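# Seat round plate on base pin by its tab hole

## Task

Place the round plate so it rests flat on the base, with the base's small pin passing through the hole beside the plate's orange tab; it must stay there on its own without the robot holding it, and the grippers must release it and back away afterwards.

## Robot and tools

Robot: two six-joint arms with parallel two-finger grippers, named left_arm and right_arm. They face each other across a table. left_arm's base sits at (+0.045, +0.482, +0.143) m and right_arm's at (+0.070, -0.573, +0.102) m. Each has a wrist camera: cam_left_wrist and cam_right_wrist, both 504x504 pixels.

Frame: every position and orientation uses one shared scene frame. Its origin is the table centre, +z is up, and the table surface is at z = +0.020 m. left_arm is on the +y side. The names left and right do not refer to sides of a picture. Orientations are quaternions written w first (qw, qx, qy, qz). On a gripper, the fingers extend along its own +x axis and close along its own y axis. The reported hand point lies between the finger pads, roughly 3 to 4 cm short of the tips, and its printed value can be slightly wrong, more so at long reach.

The 16-number row: both tools that move things take the same row layout, one flat list covering both arms. Numbers 1 to 8 are left_arm: x, y, z in metres, then qw, qx, qy, qz, then opening. Numbers 9 to 16 are the same eight for right_arm. Position and quaternion are an absolute pose in the scene frame, not an offset. Opening runs from -1 to +1: +1 means fully open (0.088 m apart), empty fingers touch near -0.80, and values below that close no further. Always fill in both arms; to hold an arm still, repeat its last reported position with the quaternion you meant to keep (not a drifted reading) and the opening it should keep.

execute_actions: argument actions is a list with zero or one item. Empty list: just report the state. An item with rows (1 to 15 rows of 16 numbers) and optional steps (up to 15, default 15) drives the arms one row per 1/30 s step, repeating the final row if steps outnumber rows. An item with only steps (up to 300) is a pause counted from the previous result, including your thinking time. Optional pictures (true/false) chooses whether images come back. A target more than 0.6 m from an arm's last reported position along any of its gripper axes gets the whole call refused, and nothing moves.

move: argument target is one 16-number row as above, giving absolute goal poses; optional speed is the path top speed in m/s, 0.002 to 0.5 (default 0.25), with turning capped at twice that in rad/s. Each gripper follows a straight line to its goal, both finishing together, taking 0.5 to 10 s; longer paths are cut off at 10 s. Openings are applied at the start. Paths ignore obstacles and the other arm, and grippers can overshoot speed near full reach. Faster contact and goals set deeper past a surface press harder.

wait: argument seconds, 0 to 10; nothing new is sent meanwhile.

zoom_image: camera (cam_left_wrist or cam_right_wrist) and region [x0, y0, x1, y1] in image pixels from the top-left, at most 504 by 504, giving a sharper view of the last image.

read_manual: optional section, only "licences"; returns licence text, no motion.

finished_scene: argument scene, the number of the current scene; ends and grades it, irreversibly. Call it only after the plate is seated and released.

Control behaviour: each step the commanded pose is limited to 70 mm and 16 degrees from where the gripper actually is, so a distant target may need several calls; after a call the arm only continues to its last limited pose. Position wins over orientation when both cannot be met. Friction may leave the hand short or tilted, and tiny moves may not happen; check the reported pose and re-send the intended quaternion if it tilted.

Results: a state line per arm gives position, quaternion and linear/angular velocity. grip_measured shows finger opening on the command scale; the final joint value gives it in metres. To keep hold of something, command an opening clearly below grip_measured (lower squeezes harder, up to about 34 N per pad). Closing from fully open takes at least about 0.5 s. HELD marks steps where the clearance check withheld all or part of a row; a pose unreachable line names the affected arm. A Hand target line shows where the controller is heading. A move adds a move: line with its ending (done, off_target, moving, held, fault), which limits acted (paced means the pose was clipped; held means some steps were blocked, after which the arm may jump fast), and each gripper's remaining distance. MOTOR HOT warns of heating from 50 °C; at 95 °C an OVER-TEMPERATURE FAULT freezes that arm and may eventually cut its power.

Avoid: letting the arms or their mounts collide or push on each other; knocking anything off the table; dropping, slipping or slamming the plate; pressing hard into the base (a joint reaching its load limit freezes that arm for 10 s). Load limits in N m: waist 16.8, shoulder 20.8, elbow 20.8, wrist pitch 5.49, wrist yaw 5.47, wrist roll 5.13. Joint ranges in rad: waist ±3.054, shoulder 0 to 3.142, elbow 0 to 2.356, wrist pitch and yaw ±1.571, wrist roll ±3.142. Holding loads for long heats motors. Occasional brief tugs may disturb a held part or loose objects. Use slow approaches near contact, release fully, then lift clear.

Each tool is called by a JSON object that holds its "fn" and its "kwargs", one argument or row to a line.

## Session

{"fn": "execute_actions", "kwargs": {
  "actions": []
}}

Scene clock: 0.00 s of 4150.00 s.
left_arm: end_effector_position=(-0.0878, +0.1941, +0.4619) grip_measured=+0.825 end_effector_quat_wxyz=(+0.539, -0.015, -0.012, -0.842) end_effector_velocity=(+0.003, +0.000, -0.004) end_effector_angular_velocity=(+0.025, +0.014, +0.019) | right_arm: end_effector_position=(+0.3138, -0.3893, +0.2757) grip_measured=+0.833 end_effector_quat_wxyz=(-0.183, +0.852, +0.086, -0.482) end_effector_velocity=(-0.000, -0.004, -0.003) end_effector_angular_velocity=(-0.008, +0.008, -0.018)
Joint positions: left_arm=[-0.004  0.857  0.648  0.247 -0.001  0.004  0.079] | right_arm=[-0.868  1.182  0.938 -0.671  0.077 -2.34   0.08 ]
Joint velocities: left_arm=[-0.002 -0.007 -0.002 -0.022 -0.022 -0.022 -0.   ] | right_arm=[-0.007 -0.002 -0.007 -0.007  0.007  0.007 -0.   ]
Motor temperatures (°C, as the motors report them): left_arm=[27 27 30 28 27 30] | right_arm=[30 26 27 27 28 26]
Heat: left arm: hottest elbow 30 °C (+0.0 °C/min); right arm: hottest waist 30 °C (+0.0 °C/min).
Hand target (left_arm): -0.088, +0.194, +0.462; -0.539, +0.015, +0.012, +0.842
Hand target (right_arm): +0.314, -0.389, +0.276; -0.183, +0.852, +0.086, -0.482

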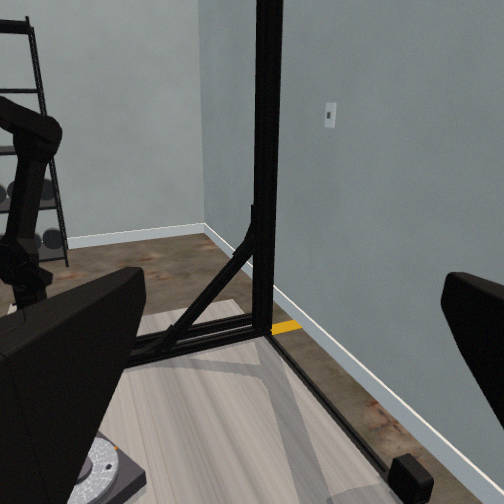

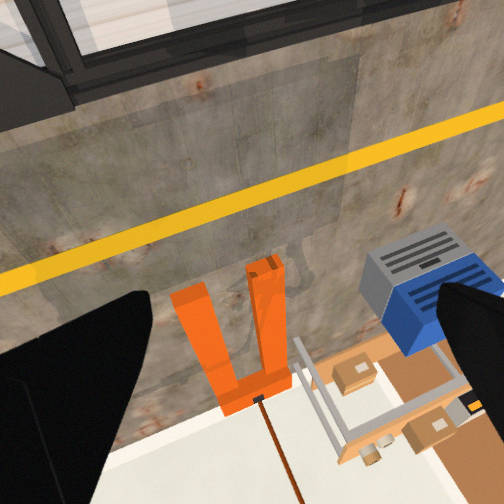

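{"fn": "move", "kwargs": {
  "target": [0.0,0.12,0.42,0.612,0.354,0.354,-0.612,1, 0.1,-0.25,0.40,0.612,-0.354,0.354,0.612,1]
}}

Scene clock: 8.43 s of 4150.00 s.
left_arm: end_effector_position=(-0.0013, +0.1229, +0.4215) grip_measured=+0.988 end_effector_quat_wxyz=(+0.607, +0.353, +0.352, -0.618) end_effector_velocity=(+0.000, -0.001, +0.001) end_effector_angular_velocity=(+0.002, -0.003, +0.008) | right_arm: end_effector_position=(+0.0994, -0.2525, +0.3983) grip_measured=+0.996 end_effector_quat_wxyz=(+0.610, -0.357, +0.356, +0.611) end_effector_velocity=(-0.002, +0.001, +0.001) end_effector_angular_velocity=(+0.008, +0.009, -0.000)
Joint positions: left_arm=[ 0.273  1.579  1.746 -1.217 -0.066 -0.127  0.087] | right_arm=[-0.099  1.47   1.729 -1.319 -0.059 -0.107  0.088]
Joint velocities: left_arm=[-0.002  0.007  0.012 -0.007 -0.007 -0.007 -0.   ] | right_arm=[ 0.002 -0.002 -0.002  0.007 -0.007  0.007 -0.   ]
Motor temperatures (°C, as the motors report them): left_arm=[27 27 32 31 27 30] | right_arm=[30 26 28 27 28 26]
Heat: left arm: hottest elbow 32 °C (+14.2 °C/min); right arm: hottest waist 30 °C (+0.0 °C/min).
Hand target (left_arm): +0.000, +0.121, +0.420; +0.610, +0.354, +0.355, -0.614
Hand target (right_arm): +0.099, -0.249, +0.400; +0.611, -0.354, +0.356, +0.612
Off the commanded pose (left_arm): 0.004 m, 1 deg.
Off the commanded pose (right_arm): 0.003 m, 0 deg.
After step 90, 1.63 s passed at rest.
move: done
camera_calibration (this result's frames):
cam_left_wrist: T_world_to_cam=[[-0.999958, -0.00895788, 0.00206507, 0.0117669], [-0.00914251, 0.99254, -0.121576, -0.0530549], [-0.000960597, -0.12159, -0.99258, 0.508237], [0, 0, 0, 1]] pos_world=[0.0117696, 0.114561, 0.497991]
cam_right_wrist: T_world_to_cam=[[0.99892, -0.00605964, -0.0460563, -0.0679772], [-0.0132488, -0.98744, -0.157436, -0.160203], [-0.0445238, 0.157877, -0.986455, 0.512673], [0, 0, 0, 1]] pos_world=[0.0886075, -0.239542, 0.477376]

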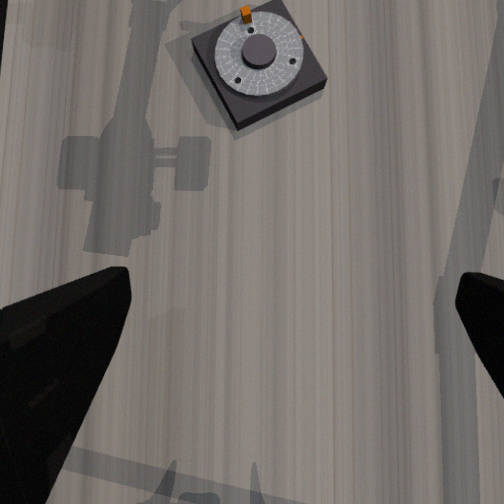

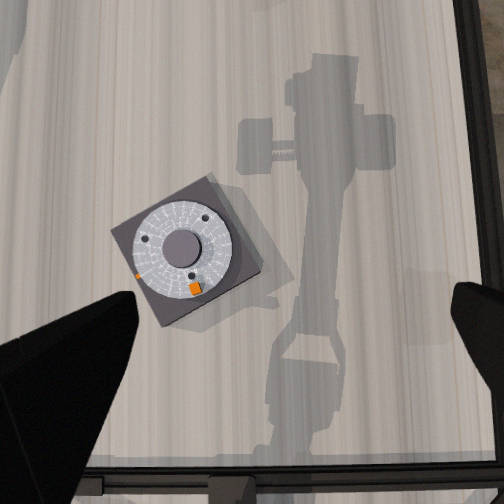

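{"fn": "zoom_image", "kwargs": {
  "camera": "cam_right_wrist",
  "region": [100, 160, 280, 340]
}}

{"fn": "zoom_image", "kwargs": {
  "camera": "cam_left_wrist",
  "region": [180, 0, 340, 140]
}}

Region (100, 160, 280, 340) of cam_right_wrist's 504x504 image, scaled by 2.800, with more detail than that image has.

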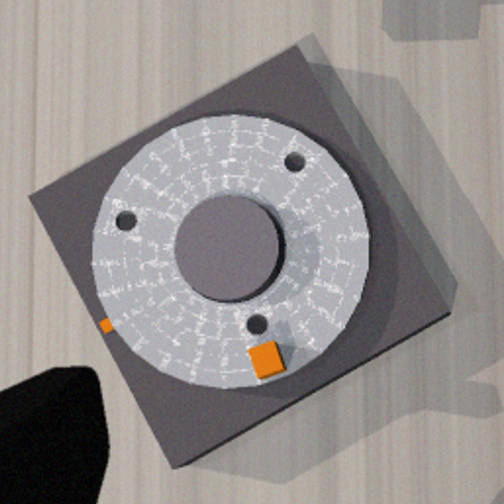

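Region (180, 0, 340, 140) of cam_left_wrist's 504x504 image, scaled by 3.150, with more detail than that image has; it fills the top 441 rows of this view, and the rest is white.

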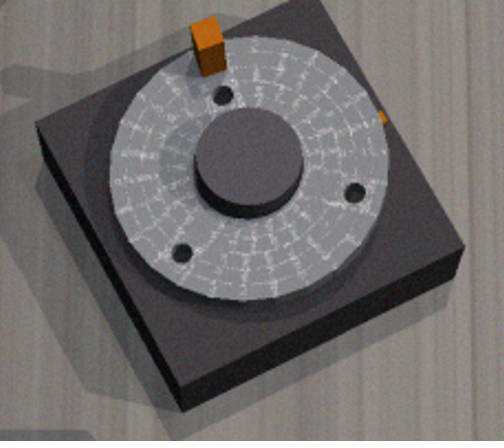

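{"fn": "move", "kwargs": {
  "target": [0.0,0.02,0.16,0.683,0.183,0.183,-0.683,1, 0.0,-0.20,0.26,0.5,-0.5,0.5,0.5,1]
}}

Scene clock: 18.93 s of 4150.00 s.
left_arm: end_effector_position=(-0.0027, +0.0210, +0.1650) grip_measured=+0.988 end_effector_quat_wxyz=(+0.682, +0.178, +0.181, -0.686) end_effector_velocity=(+0.000, +0.002, -0.009) end_effector_angular_velocity=(+0.016, +0.000, +0.008) | right_arm: end_effector_position=(+0.0016, -0.2030, +0.2608) grip_measured=+0.996 end_effector_quat_wxyz=(+0.501, -0.500, +0.499, +0.500) end_effector_velocity=(-0.003, +0.002, -0.000) end_effector_angular_velocity=(+0.003, +0.023, +0.005)
Joint positions: left_arm=[ 0.288  2.027  0.796  0.714 -0.118 -0.073  0.087] | right_arm=[ 0.204  1.981  1.867 -1.455  0.002  0.184  0.088]
Joint velocities: left_arm=[-0.002  0.022 -0.002  0.007 -0.007 -0.007 -0.   ] | right_arm=[-0.002  0.002  0.002  0.007 -0.022 -0.007  0.   ]
Motor temperatures (°C, as the motors report them): left_arm=[27 29 34 31 27 30] | right_arm=[30 27 30 28 28 26]
Heat: left arm: hottest elbow 34 °C (+12.7 °C/min); right arm: hottest waist 30 °C (+0.0 °C/min).
Hand target (left_arm): -0.000, +0.022, +0.159; +0.684, +0.183, +0.183, -0.682
Hand target (right_arm): -0.000, -0.201, +0.259; +0.500, -0.499, +0.502, +0.499
Off the commanded pose (left_arm): 0.006 m, 1 deg.
Off the commanded pose (right_arm): 0.003 m, 0 deg.
After step 90, 5.77 s passed at rest.
move: done
camera_calibration (this result's frames):
cam_left_wrist: T_world_to_cam=[[-0.999746, -0.0182315, 0.013232, 0.00833389], [-0.0225194, 0.793303, -0.60841, 0.101432], [0.000595258, -0.608554, -0.793512, 0.218654], [0, 0, 0, 1]] pos_world=[0.0104858, 0.0527486, 0.235106]
cam_right_wrist: T_world_to_cam=[[0.998903, -0.0309111, -0.0351871, 0.0157808], [-0.0168475, -0.938135, 0.345859, -0.255516], [-0.0437011, -0.344886, -0.937627, 0.250036], [0, 0, 0, 1]] pos_world=[-0.00914137, -0.152986, 0.323368]

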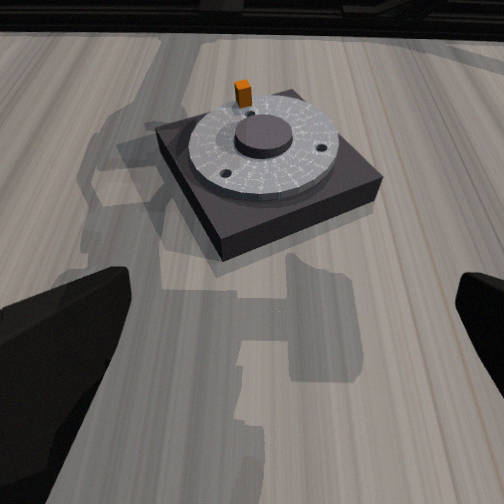

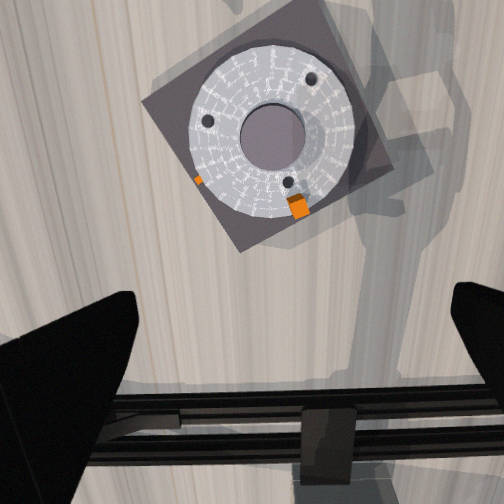

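{"fn": "move", "kwargs": {
  "target": [0.0,0.02,0.16,0.683,0.183,0.183,-0.683,1, 0.011,-0.214,0.14,0.3985,-0.584,0.3985,0.584,-0.2]
}}

Scene clock: 33.67 s of 4150.00 s.
left_arm: end_effector_position=(-0.0016, +0.0210, +0.1640) grip_measured=+0.988 end_effector_quat_wxyz=(+0.683, +0.179, +0.181, -0.685) end_effector_velocity=(+0.000, +0.003, -0.005) end_effector_angular_velocity=(+0.017, +0.008, -0.000) | right_arm: end_effector_position=(+0.0096, -0.2109, +0.1472) grip_measured=-0.200 end_effector_quat_wxyz=(+0.406, -0.579, +0.394, +0.588) end_effector_velocity=(-0.002, -0.004, -0.003) end_effector_angular_velocity=(-0.011, +0.020, +0.020)
Joint positions: left_arm=[ 0.29   2.03   0.796  0.715 -0.118 -0.072  0.087] | right_arm=[ 0.187  1.975  1.402 -0.977  0.002 -0.203  0.029]
Joint velocities: left_arm=[ 0.002  0.002 -0.007 -0.007  0.007 -0.007 -0.   ] | right_arm=[-0.002 -0.002 -0.017  0.007 -0.022 -0.022  0.   ]
Motor temperatures (°C, as the motors report them): left_arm=[27 32 34 35 27 30] | right_arm=[30 30 31 28 28 26]
Heat: left arm: hottest wrist pitch 35 °C (+8.9 °C/min); right arm: hottest elbow 31 °C (+1.8 °C/min).
Hand target (left_arm): -0.000, +0.020, +0.160; +0.683, +0.183, +0.183, -0.683
Hand target (right_arm): +0.011, -0.215, +0.140; -0.399, +0.584, -0.398, -0.584
Off the commanded pose (left_arm): 0.004 m, 1 deg.
Off the commanded pose (right_arm): 0.008 m, 1 deg.
After step 90, 10.50 s passed at rest.
move: done
camera_calibration (this result's frames):
cam_left_wrist: T_world_to_cam=[[-0.999729, -0.0199812, 0.0119323, 0.00967265], [-0.0231217, 0.794408, -0.606944, 0.100538], [0.00264832, -0.607055, -0.794655, 0.218003], [0, 0, 0, 1]] pos_world=[0.0114173, 0.0526656, 0.234143]
cam_right_wrist: T_world_to_cam=[[0.942662, 0.332299, -0.0310936, 0.0800763], [0.323567, -0.887085, 0.329219, -0.213625], [0.0818163, -0.320403, -0.943742, 0.146041], [0, 0, 0, 1]] pos_world=[-0.0183115, -0.169321, 0.210644]

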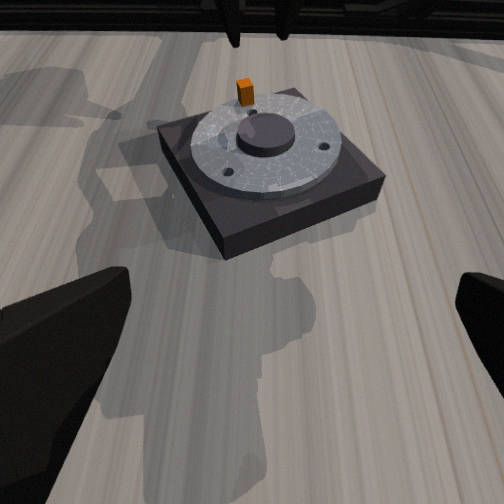

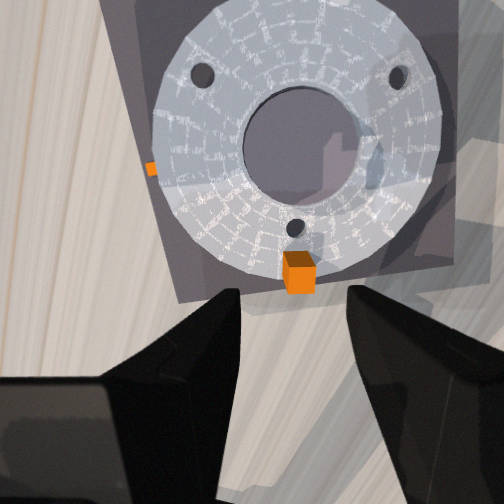

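{"fn": "move", "kwargs": {
  "target": [0.0,0.02,0.16,0.683,0.183,0.183,-0.683,1, 0.017,-0.218,0.118,0.3985,-0.584,0.3985,0.584,-0.2],
  "speed": 0.05
}}

{"fn": "zoom_image", "kwargs": {
  "camera": "cam_left_wrist",
  "region": [160, 20, 380, 200]
}}

Scene clock: 46.60 s of 4150.00 s.
left_arm: end_effector_position=(-0.0016, +0.0209, +0.1639) grip_measured=+0.988 end_effector_quat_wxyz=(+0.683, +0.179, +0.181, -0.685) end_effector_velocity=(+0.000, +0.003, -0.006) end_effector_angular_velocity=(+0.026, -0.014, +0.000) | right_arm: end_effector_position=(+0.0156, -0.2139, +0.1251) grip_measured=-0.200 end_effector_quat_wxyz=(+0.406, -0.578, +0.394, +0.588) end_effector_velocity=(+0.000, -0.002, +0.000) end_effector_angular_velocity=(-0.008, +0.006, +0.005)
Joint positions: left_arm=[ 0.29   2.03   0.797  0.715 -0.118 -0.071  0.087] | right_arm=[ 0.172  1.991  1.331 -0.889  0.002 -0.218  0.029]
Joint velocities: left_arm=[-0.002  0.002 -0.002 -0.022 -0.007  0.007 -0.   ] | right_arm=[-0.002 -0.002 -0.002 -0.007 -0.007 -0.007 -0.   ]
Motor temperatures (°C, as the motors report them): left_arm=[27 34 34 35 27 30] | right_arm=[30 32 31 28 28 26]
Heat: left arm: hottest wrist pitch 35 °C (+6.4 °C/min); right arm: hottest shoulder 32 °C (+2.6 °C/min).
Hand target (left_arm): -0.000, +0.020, +0.160; +0.683, +0.183, +0.183, -0.683
Hand target (right_arm): +0.017, -0.218, +0.118; -0.399, +0.584, -0.399, -0.584
Off the commanded pose (left_arm): 0.004 m, 1 deg.
Off the commanded pose (right_arm): 0.008 m, 1 deg.
After step 90, 9.00 s passed at rest.
move: done
camera_calibration (this result's frames):
cam_left_wrist: T_world_to_cam=[[-0.999737, -0.0197934, 0.0116004, 0.00970931], [-0.022771, 0.794412, -0.606953, 0.100583], [0.00279817, -0.607057, -0.794653, 0.217914], [0, 0, 0, 1]] pos_world=[0.0113874, 0.0525738, 0.234102]
cam_right_wrist: T_world_to_cam=[[0.94254, 0.33269, -0.0305702, 0.0747792], [0.323853, -0.887342, 0.328243, -0.210913], [0.082077, -0.319282, -0.944099, 0.124018], [0, 0, 0, 1]] pos_world=[-0.0123564, -0.172434, 0.188602]

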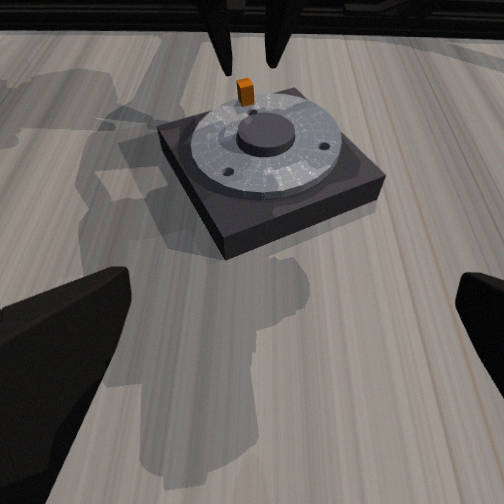

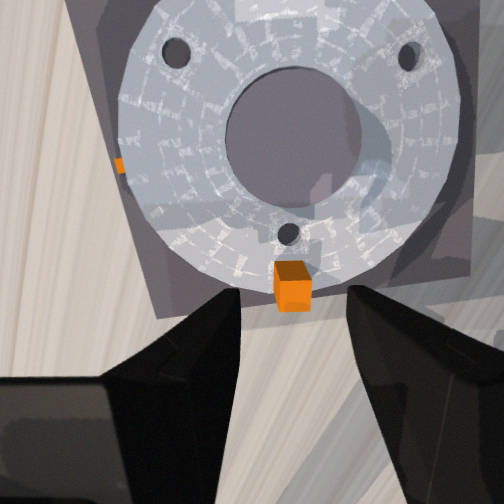

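Region (160, 20, 380, 200) of cam_left_wrist's 504x504 image, scaled by 2.291, with more detail than that image has; it fills the top 412 rows of this view, and the rest is white.

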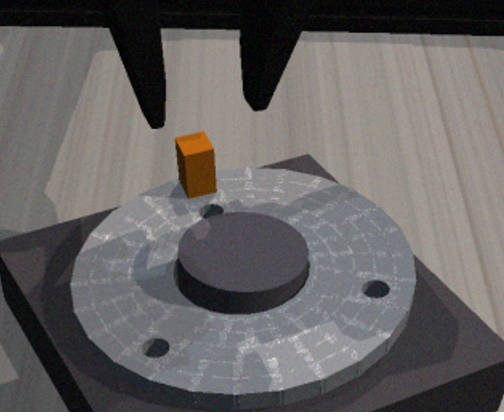

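{"fn": "move", "kwargs": {
  "target": [0.0,0.02,0.16,0.683,0.183,0.183,-0.683,1, 0.018,-0.218,0.100,0.3985,-0.584,0.3985,0.584,-0.2],
  "speed": 0.04
}}

{"fn": "zoom_image", "kwargs": {
  "camera": "cam_left_wrist",
  "region": [160, 20, 380, 200]
}}

Scene clock: 50.33 s of 4150.00 s.
left_arm: end_effector_position=(-0.0015, +0.0210, +0.1637) grip_measured=+0.988 end_effector_quat_wxyz=(+0.683, +0.179, +0.181, -0.685) end_effector_velocity=(-0.000, -0.000, +0.001) end_effector_angular_velocity=(+0.002, +0.002, +0.008) | right_arm: end_effector_position=(+0.0166, -0.2138, +0.1072) grip_measured=-0.200 end_effector_quat_wxyz=(+0.406, -0.578, +0.393, +0.588) end_effector_velocity=(-0.004, -0.003, +0.000) end_effector_angular_velocity=(-0.010, +0.020, +0.025)
Joint positions: left_arm=[ 0.29   2.031  0.797  0.714 -0.118 -0.071  0.087] | right_arm=[ 0.169  2.021  1.296 -0.824  0.002 -0.221  0.029]
Joint velocities: left_arm=[-0.002 -0.002  0.002 -0.007 -0.007 -0.007 -0.   ] | right_arm=[ 0.002 -0.002 -0.002 -0.007 -0.022 -0.022 -0.   ]
Motor temperatures (°C, as the motors report them): left_arm=[27 34 34 36 27 30] | right_arm=[30 32 31 28 28 26]
Heat: left arm: hottest wrist pitch 36 °C (+7.2 °C/min); right arm: hottest shoulder 32 °C (+2.4 °C/min).
Hand target (left_arm): +0.000, +0.020, +0.160; +0.683, +0.183, +0.183, -0.683
Hand target (right_arm): +0.018, -0.218, +0.100; -0.399, +0.584, -0.399, -0.584
Off the commanded pose (left_arm): 0.004 m, 1 deg.
Off the commanded pose (right_arm): 0.008 m, 1 deg.
move: done
camera_calibration (this result's frames):
cam_left_wrist: T_world_to_cam=[[-0.99973, -0.0201835, 0.0114794, 0.00992719], [-0.0230098, 0.794861, -0.606355, 0.10029], [0.00311385, -0.606455, -0.795111, 0.217817], [0, 0, 0, 1]] pos_world=[0.0115539, 0.0525798, 0.233887]
cam_right_wrist: T_world_to_cam=[[0.942416, 0.333049, -0.030505, 0.0733472], [0.324169, -0.88722, 0.32826, -0.205167], [0.0822623, -0.319247, -0.944095, 0.107064], [0, 0, 0, 1]] pos_world=[-0.011422, -0.172277, 0.170664]

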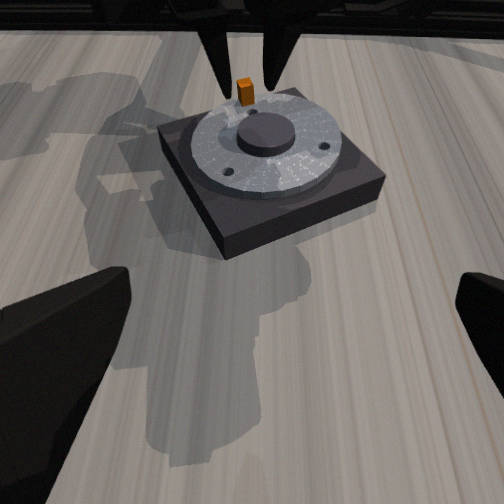

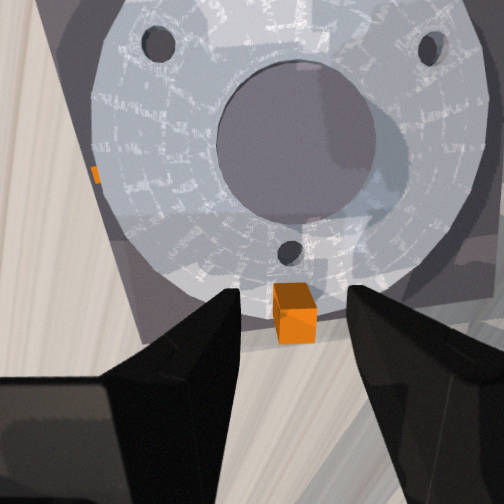

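Region (160, 20, 380, 200) of cam_left_wrist's 504x504 image, scaled by 2.291, with more detail than that image has; it fills the top 412 rows of this view, and the rest is white.

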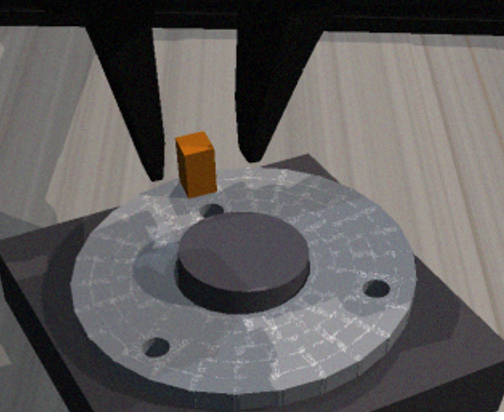

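{"fn": "move", "kwargs": {
  "target": [0.0,0.02,0.16,0.683,0.183,0.183,-0.683,1, -0.005,-0.219,0.104,0.521,-0.478,0.521,0.478,-0.45],
  "speed": 0.03
}}

Scene clock: 63.13 s of 4150.00 s.
left_arm: end_effector_position=(-0.0015, +0.0208, +0.1636) grip_measured=+0.988 end_effector_quat_wxyz=(+0.683, +0.179, +0.181, -0.685) end_effector_velocity=(+0.000, +0.003, -0.006) end_effector_angular_velocity=(+0.026, +0.012, +0.015) | right_arm: end_effector_position=(-0.0024, -0.2204, +0.1063) grip_measured=-0.450 end_effector_quat_wxyz=(+0.522, -0.478, +0.518, +0.479) end_effector_velocity=(-0.000, +0.001, +0.002) end_effector_angular_velocity=(+0.001, +0.008, +0.005)
Joint positions: left_arm=[ 0.29   2.031  0.798  0.714 -0.118 -0.071  0.087] | right_arm=[ 0.225  2.024  1.298 -0.84   0.004  0.288  0.017]
Joint velocities: left_arm=[-0.002  0.002 -0.002 -0.022 -0.007 -0.022  0.   ] | right_arm=[-0.002 -0.002  0.007 -0.007 -0.007 -0.007 -0.   ]
Motor temperatures (°C, as the motors report them): left_arm=[27 36 34 36 27 30] | right_arm=[30 34 31 28 28 26]
Heat: left arm: hottest shoulder 36 °C (+5.1 °C/min); right arm: hottest shoulder 34 °C (+4.1 °C/min).
Hand target (left_arm): -0.000, +0.020, +0.160; +0.683, +0.183, +0.183, -0.683
Hand target (right_arm): -0.005, -0.219, +0.104; +0.521, -0.478, +0.521, +0.478
Off the commanded pose (left_arm): 0.004 m, 1 deg.
Off the commanded pose (right_arm): 0.004 m, 0 deg.
After step 90, 1.97 s passed at rest.
move: done
camera_calibration (this result's frames):
cam_left_wrist: T_world_to_cam=[[-0.999738, -0.0199955, 0.0111476, 0.00994994], [-0.0226591, 0.794865, -0.606363, 0.10038], [0.0032637, -0.606457, -0.79511, 0.217638], [0, 0, 0, 1]] pos_world=[0.0115115, 0.0523987, 0.233801]
cam_right_wrist: T_world_to_cam=[[0.992922, -0.113688, -0.0343685, -0.00454057], [-0.0951153, -0.934451, 0.343154, -0.217624], [-0.0711281, -0.337456, -0.93865, 0.100721], [0, 0, 0, 1]] pos_world=[-0.00902681, -0.169886, 0.169065]

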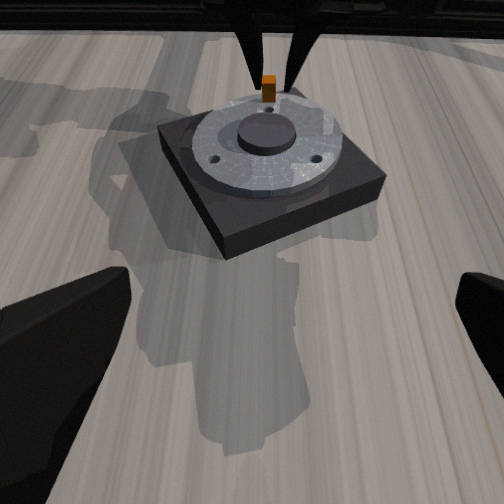

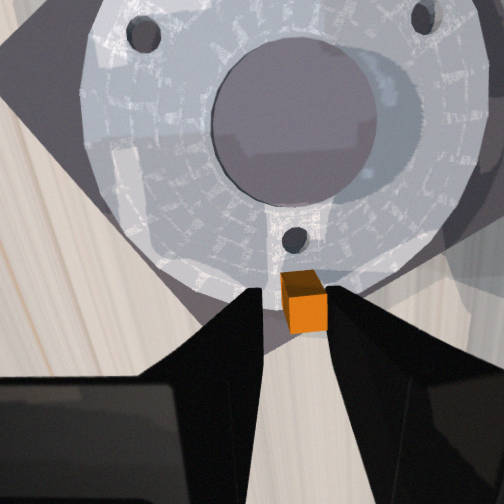

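{"fn": "move", "kwargs": {
  "target": [0.0,0.02,0.16,0.683,0.183,0.183,-0.683,1, -0.027,-0.207,0.106,0.621,-0.337,0.621,0.337,-0.45],
  "speed": 0.08
}}

Scene clock: 68.77 s of 4150.00 s.
left_arm: end_effector_position=(-0.0013, +0.0207, +0.1635) grip_measured=+0.988 end_effector_quat_wxyz=(+0.683, +0.179, +0.181, -0.684) end_effector_velocity=(+0.003, +0.003, -0.004) end_effector_angular_velocity=(+0.021, -0.013, +0.005) | right_arm: end_effector_position=(-0.0244, -0.2092, +0.1085) grip_measured=-0.450 end_effector_quat_wxyz=(+0.622, -0.338, +0.619, +0.339) end_effector_velocity=(+0.002, -0.000, +0.001) end_effector_angular_velocity=(-0.000, -0.008, -0.024)
Joint positions: left_arm=[ 0.291  2.032  0.798  0.714 -0.118 -0.071  0.087] | right_arm=[ 0.276  2.076  1.387 -0.88   0.003  0.827  0.017]
Joint velocities: left_arm=[ 0.002 -0.002 -0.002 -0.022 -0.007  0.007 -0.   ] | right_arm=[-0.002 -0.002  0.002 -0.007  0.007  0.022 -0.   ]
Motor temperatures (°C, as the motors report them): left_arm=[27 37 35 37 27 30] | right_arm=[30 34 31 28 28 26]
Heat: left arm: hottest shoulder 37 °C (+5.0 °C/min); right arm: hottest shoulder 34 °C (+4.0 °C/min).
Hand target (left_arm): +0.000, +0.020, +0.160; +0.683, +0.183, +0.183, -0.683
Hand target (right_arm): -0.027, -0.207, +0.106; +0.621, -0.337, +0.622, +0.337
Off the commanded pose (left_arm): 0.004 m, 1 deg.
Off the commanded pose (right_arm): 0.004 m, 0 deg.
move: done
camera_calibration (this result's frames):
cam_left_wrist: T_world_to_cam=[[-0.99973, -0.0203768, 0.0111476, 0.0101197], [-0.0229623, 0.794856, -0.606363, 0.100441], [0.00349505, -0.606456, -0.79511, 0.217537], [0, 0, 0, 1]] pos_world=[0.011663, 0.0522965, 0.233757]
cam_right_wrist: T_world_to_cam=[[0.823268, -0.566528, -0.0357235, -0.0801264], [-0.521937, -0.780209, 0.344754, -0.188316], [-0.223184, -0.265179, -0.938013, 0.116337], [0, 0, 0, 1]] pos_world=[-0.00635881, -0.161469, 0.171186]

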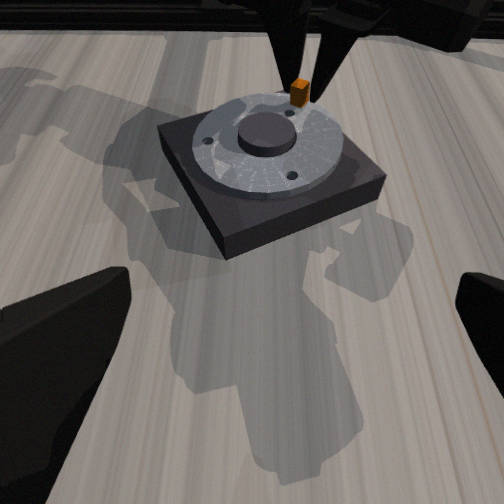

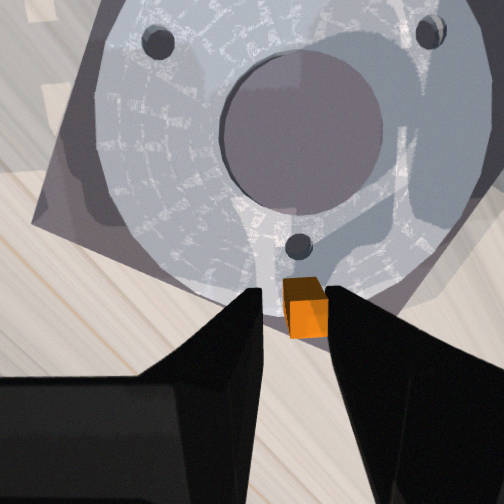

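{"fn": "move", "kwargs": {
  "target": [0.0,0.02,0.16,0.683,0.183,0.183,-0.683,1, -0.040,-0.191,0.107,0.683,-0.183,0.683,0.183,-0.45],
  "speed": 0.06
}}

Scene clock: 75.47 s of 4150.00 s.
left_arm: end_effector_position=(-0.0013, +0.0206, +0.1633) grip_measured=+0.988 end_effector_quat_wxyz=(+0.683, +0.179, +0.181, -0.684) end_effector_velocity=(+0.003, +0.003, -0.004) end_effector_angular_velocity=(+0.020, -0.007, +0.020) | right_arm: end_effector_position=(-0.0380, -0.1922, +0.1098) grip_measured=-0.450 end_effector_quat_wxyz=(+0.684, -0.183, +0.681, +0.187) end_effector_velocity=(-0.003, +0.000, +0.003) end_effector_angular_velocity=(-0.004, +0.022, -0.010)
Joint positions: left_arm=[ 0.291  2.033  0.798  0.714 -0.118 -0.071  0.087] | right_arm=[ 0.298  2.14   1.495 -0.92   0.003  1.32   0.017]
Joint velocities: left_arm=[-0.002 -0.002 -0.002 -0.022 -0.022 -0.007 -0.   ] | right_arm=[-0.002 -0.002  0.007 -0.007 -0.022  0.007 -0.   ]
Motor temperatures (°C, as the motors report them): left_arm=[27 37 35 37 27 30] | right_arm=[30 34 32 28 28 26]
Heat: left arm: hottest shoulder 37 °C (+3.0 °C/min); right arm: hottest shoulder 34 °C (+4.1 °C/min).
Hand target (left_arm): -0.000, +0.020, +0.160; +0.683, +0.183, +0.183, -0.683
Hand target (right_arm): -0.040, -0.191, +0.107; +0.683, -0.183, +0.683, +0.183
Off the commanded pose (left_arm): 0.004 m, 0 deg.
Off the commanded pose (right_arm): 0.004 m, 0 deg.
move: done
camera_calibration (this result's frames):
cam_left_wrist: T_world_to_cam=[[-0.999738, -0.0201929, 0.0107554, 0.0101731], [-0.0225796, 0.795089, -0.606072, 0.100305], [0.00368685, -0.606157, -0.795337, 0.217363], [0, 0, 0, 1]] pos_world=[0.0116339, 0.0522096, 0.233559]
cam_right_wrist: T_world_to_cam=[[0.477038, -0.877911, -0.041319, -0.131617], [-0.818158, -0.460758, 0.343976, -0.132361], [-0.321019, -0.130284, -0.938069, 0.141226], [0, 0, 0, 1]] pos_world=[-0.000170001, -0.158135, 0.172571]

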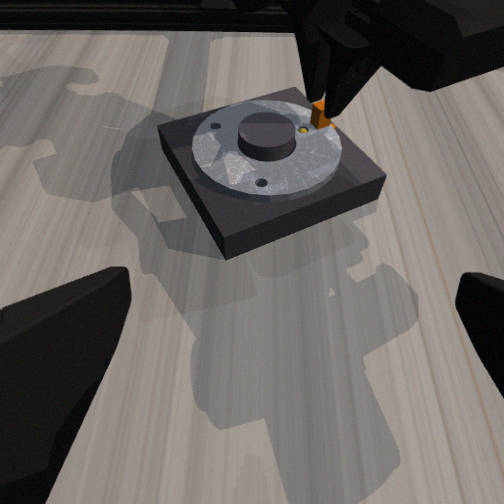

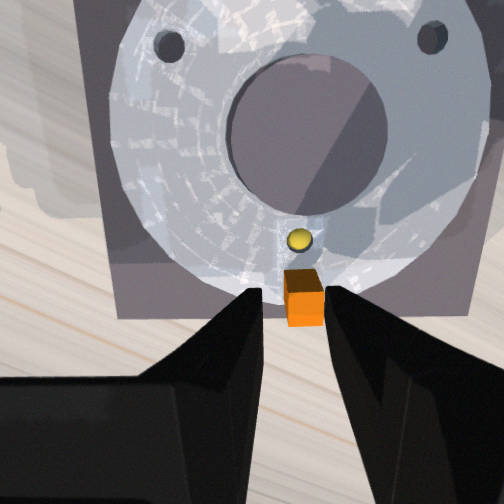

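The pin is through. Next I'll lift the gripper clear.

{"fn": "move", "kwargs": {
  "target": [0.0,0.02,0.16,0.683,0.183,0.183,-0.683,1, -0.040,-0.193,0.22,0.683,-0.183,0.683,0.183,-0.3],
  "speed": 0.1
}}

{"fn": "zoom_image", "kwargs": {
  "camera": "cam_left_wrist",
  "region": [150, 60, 400, 260]
}}

Scene clock: 79.17 s of 4150.00 s.
left_arm: end_effector_position=(-0.0013, +0.0205, +0.1634) grip_measured=+0.988 end_effector_quat_wxyz=(+0.683, +0.179, +0.181, -0.684) end_effector_velocity=(+0.000, +0.001, -0.001) end_effector_angular_velocity=(+0.007, +0.015, +0.015) | right_arm: end_effector_position=(-0.0379, -0.1941, +0.2142) grip_measured=-0.300 end_effector_quat_wxyz=(+0.684, -0.190, +0.681, +0.178) end_effector_velocity=(-0.002, -0.002, +0.005) end_effector_angular_velocity=(-0.004, +0.006, +0.010)
Joint positions: left_arm=[ 0.291  2.033  0.799  0.714 -0.118 -0.071  0.087] | right_arm=[ 0.3    2.064  1.804 -1.327  0.003  1.323  0.024]
Joint velocities: left_arm=[-0.002 -0.002 -0.002 -0.007 -0.007 -0.022  0.   ] | right_arm=[ 0.002 -0.002  0.017 -0.022 -0.007 -0.007 -0.   ]
Motor temperatures (°C, as the motors report them): left_arm=[27 38 35 37 27 30] | right_arm=[30 35 32 27 28 26]
Heat: left arm: hottest shoulder 38 °C (+4.0 °C/min); right arm: hottest shoulder 35 °C (+5.0 °C/min).
Hand target (left_arm): -0.000, +0.020, +0.160; +0.683, +0.183, +0.183, -0.683
Hand target (right_arm): -0.040, -0.193, +0.220; +0.683, -0.183, +0.683, +0.183
Off the commanded pose (left_arm): 0.004 m, 0 deg.
Off the commanded pose (right_arm): 0.006 m, 1 deg.
move: done
camera_calibration (this result's frames):
cam_left_wrist: T_world_to_cam=[[-0.999738, -0.0201929, 0.0107554, 0.0101597], [-0.0225796, 0.795089, -0.606072, 0.1004], [0.00368685, -0.606157, -0.795337, 0.217356], [0, 0, 0, 1]] pos_world=[0.0116227, 0.0521297, 0.233612]
cam_right_wrist: T_world_to_cam=[[0.476218, -0.879106, -0.0197361, -0.133814], [-0.820789, -0.452456, 0.348696, -0.168573], [-0.31547, -0.149856, -0.937028, 0.235138], [0, 0, 0, 1]] pos_world=[-0.000459675, -0.158671, 0.276471]

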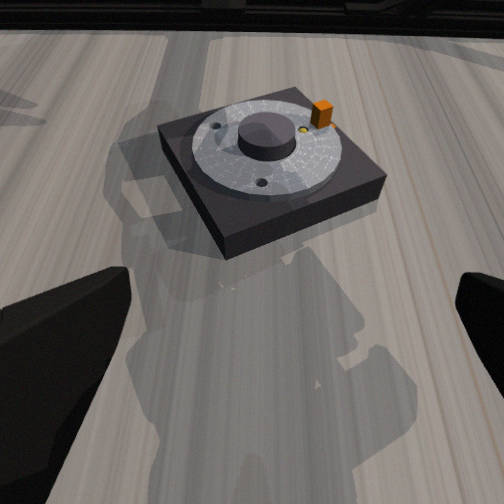

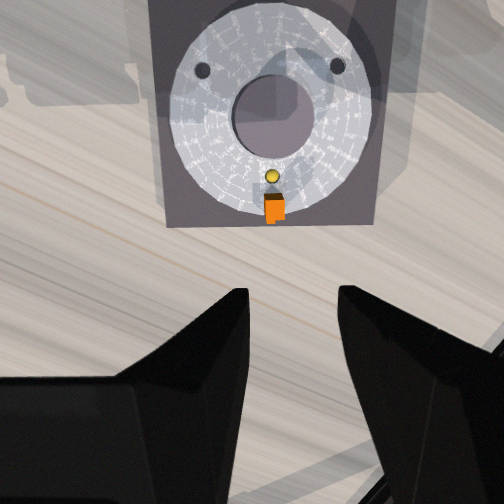

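Region (150, 60, 400, 260) of cam_left_wrist's 504x504 image, scaled by 2.016, with more detail than that image has; it fills the top 403 rows of this view, and the rest is white.

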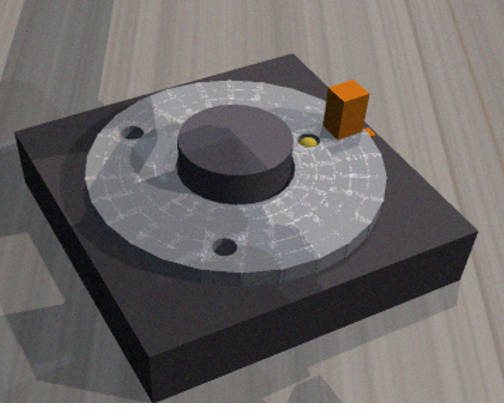

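{"fn": "finished_scene", "kwargs": {
  "scene": 1
}}

The scene is finished: the task was done.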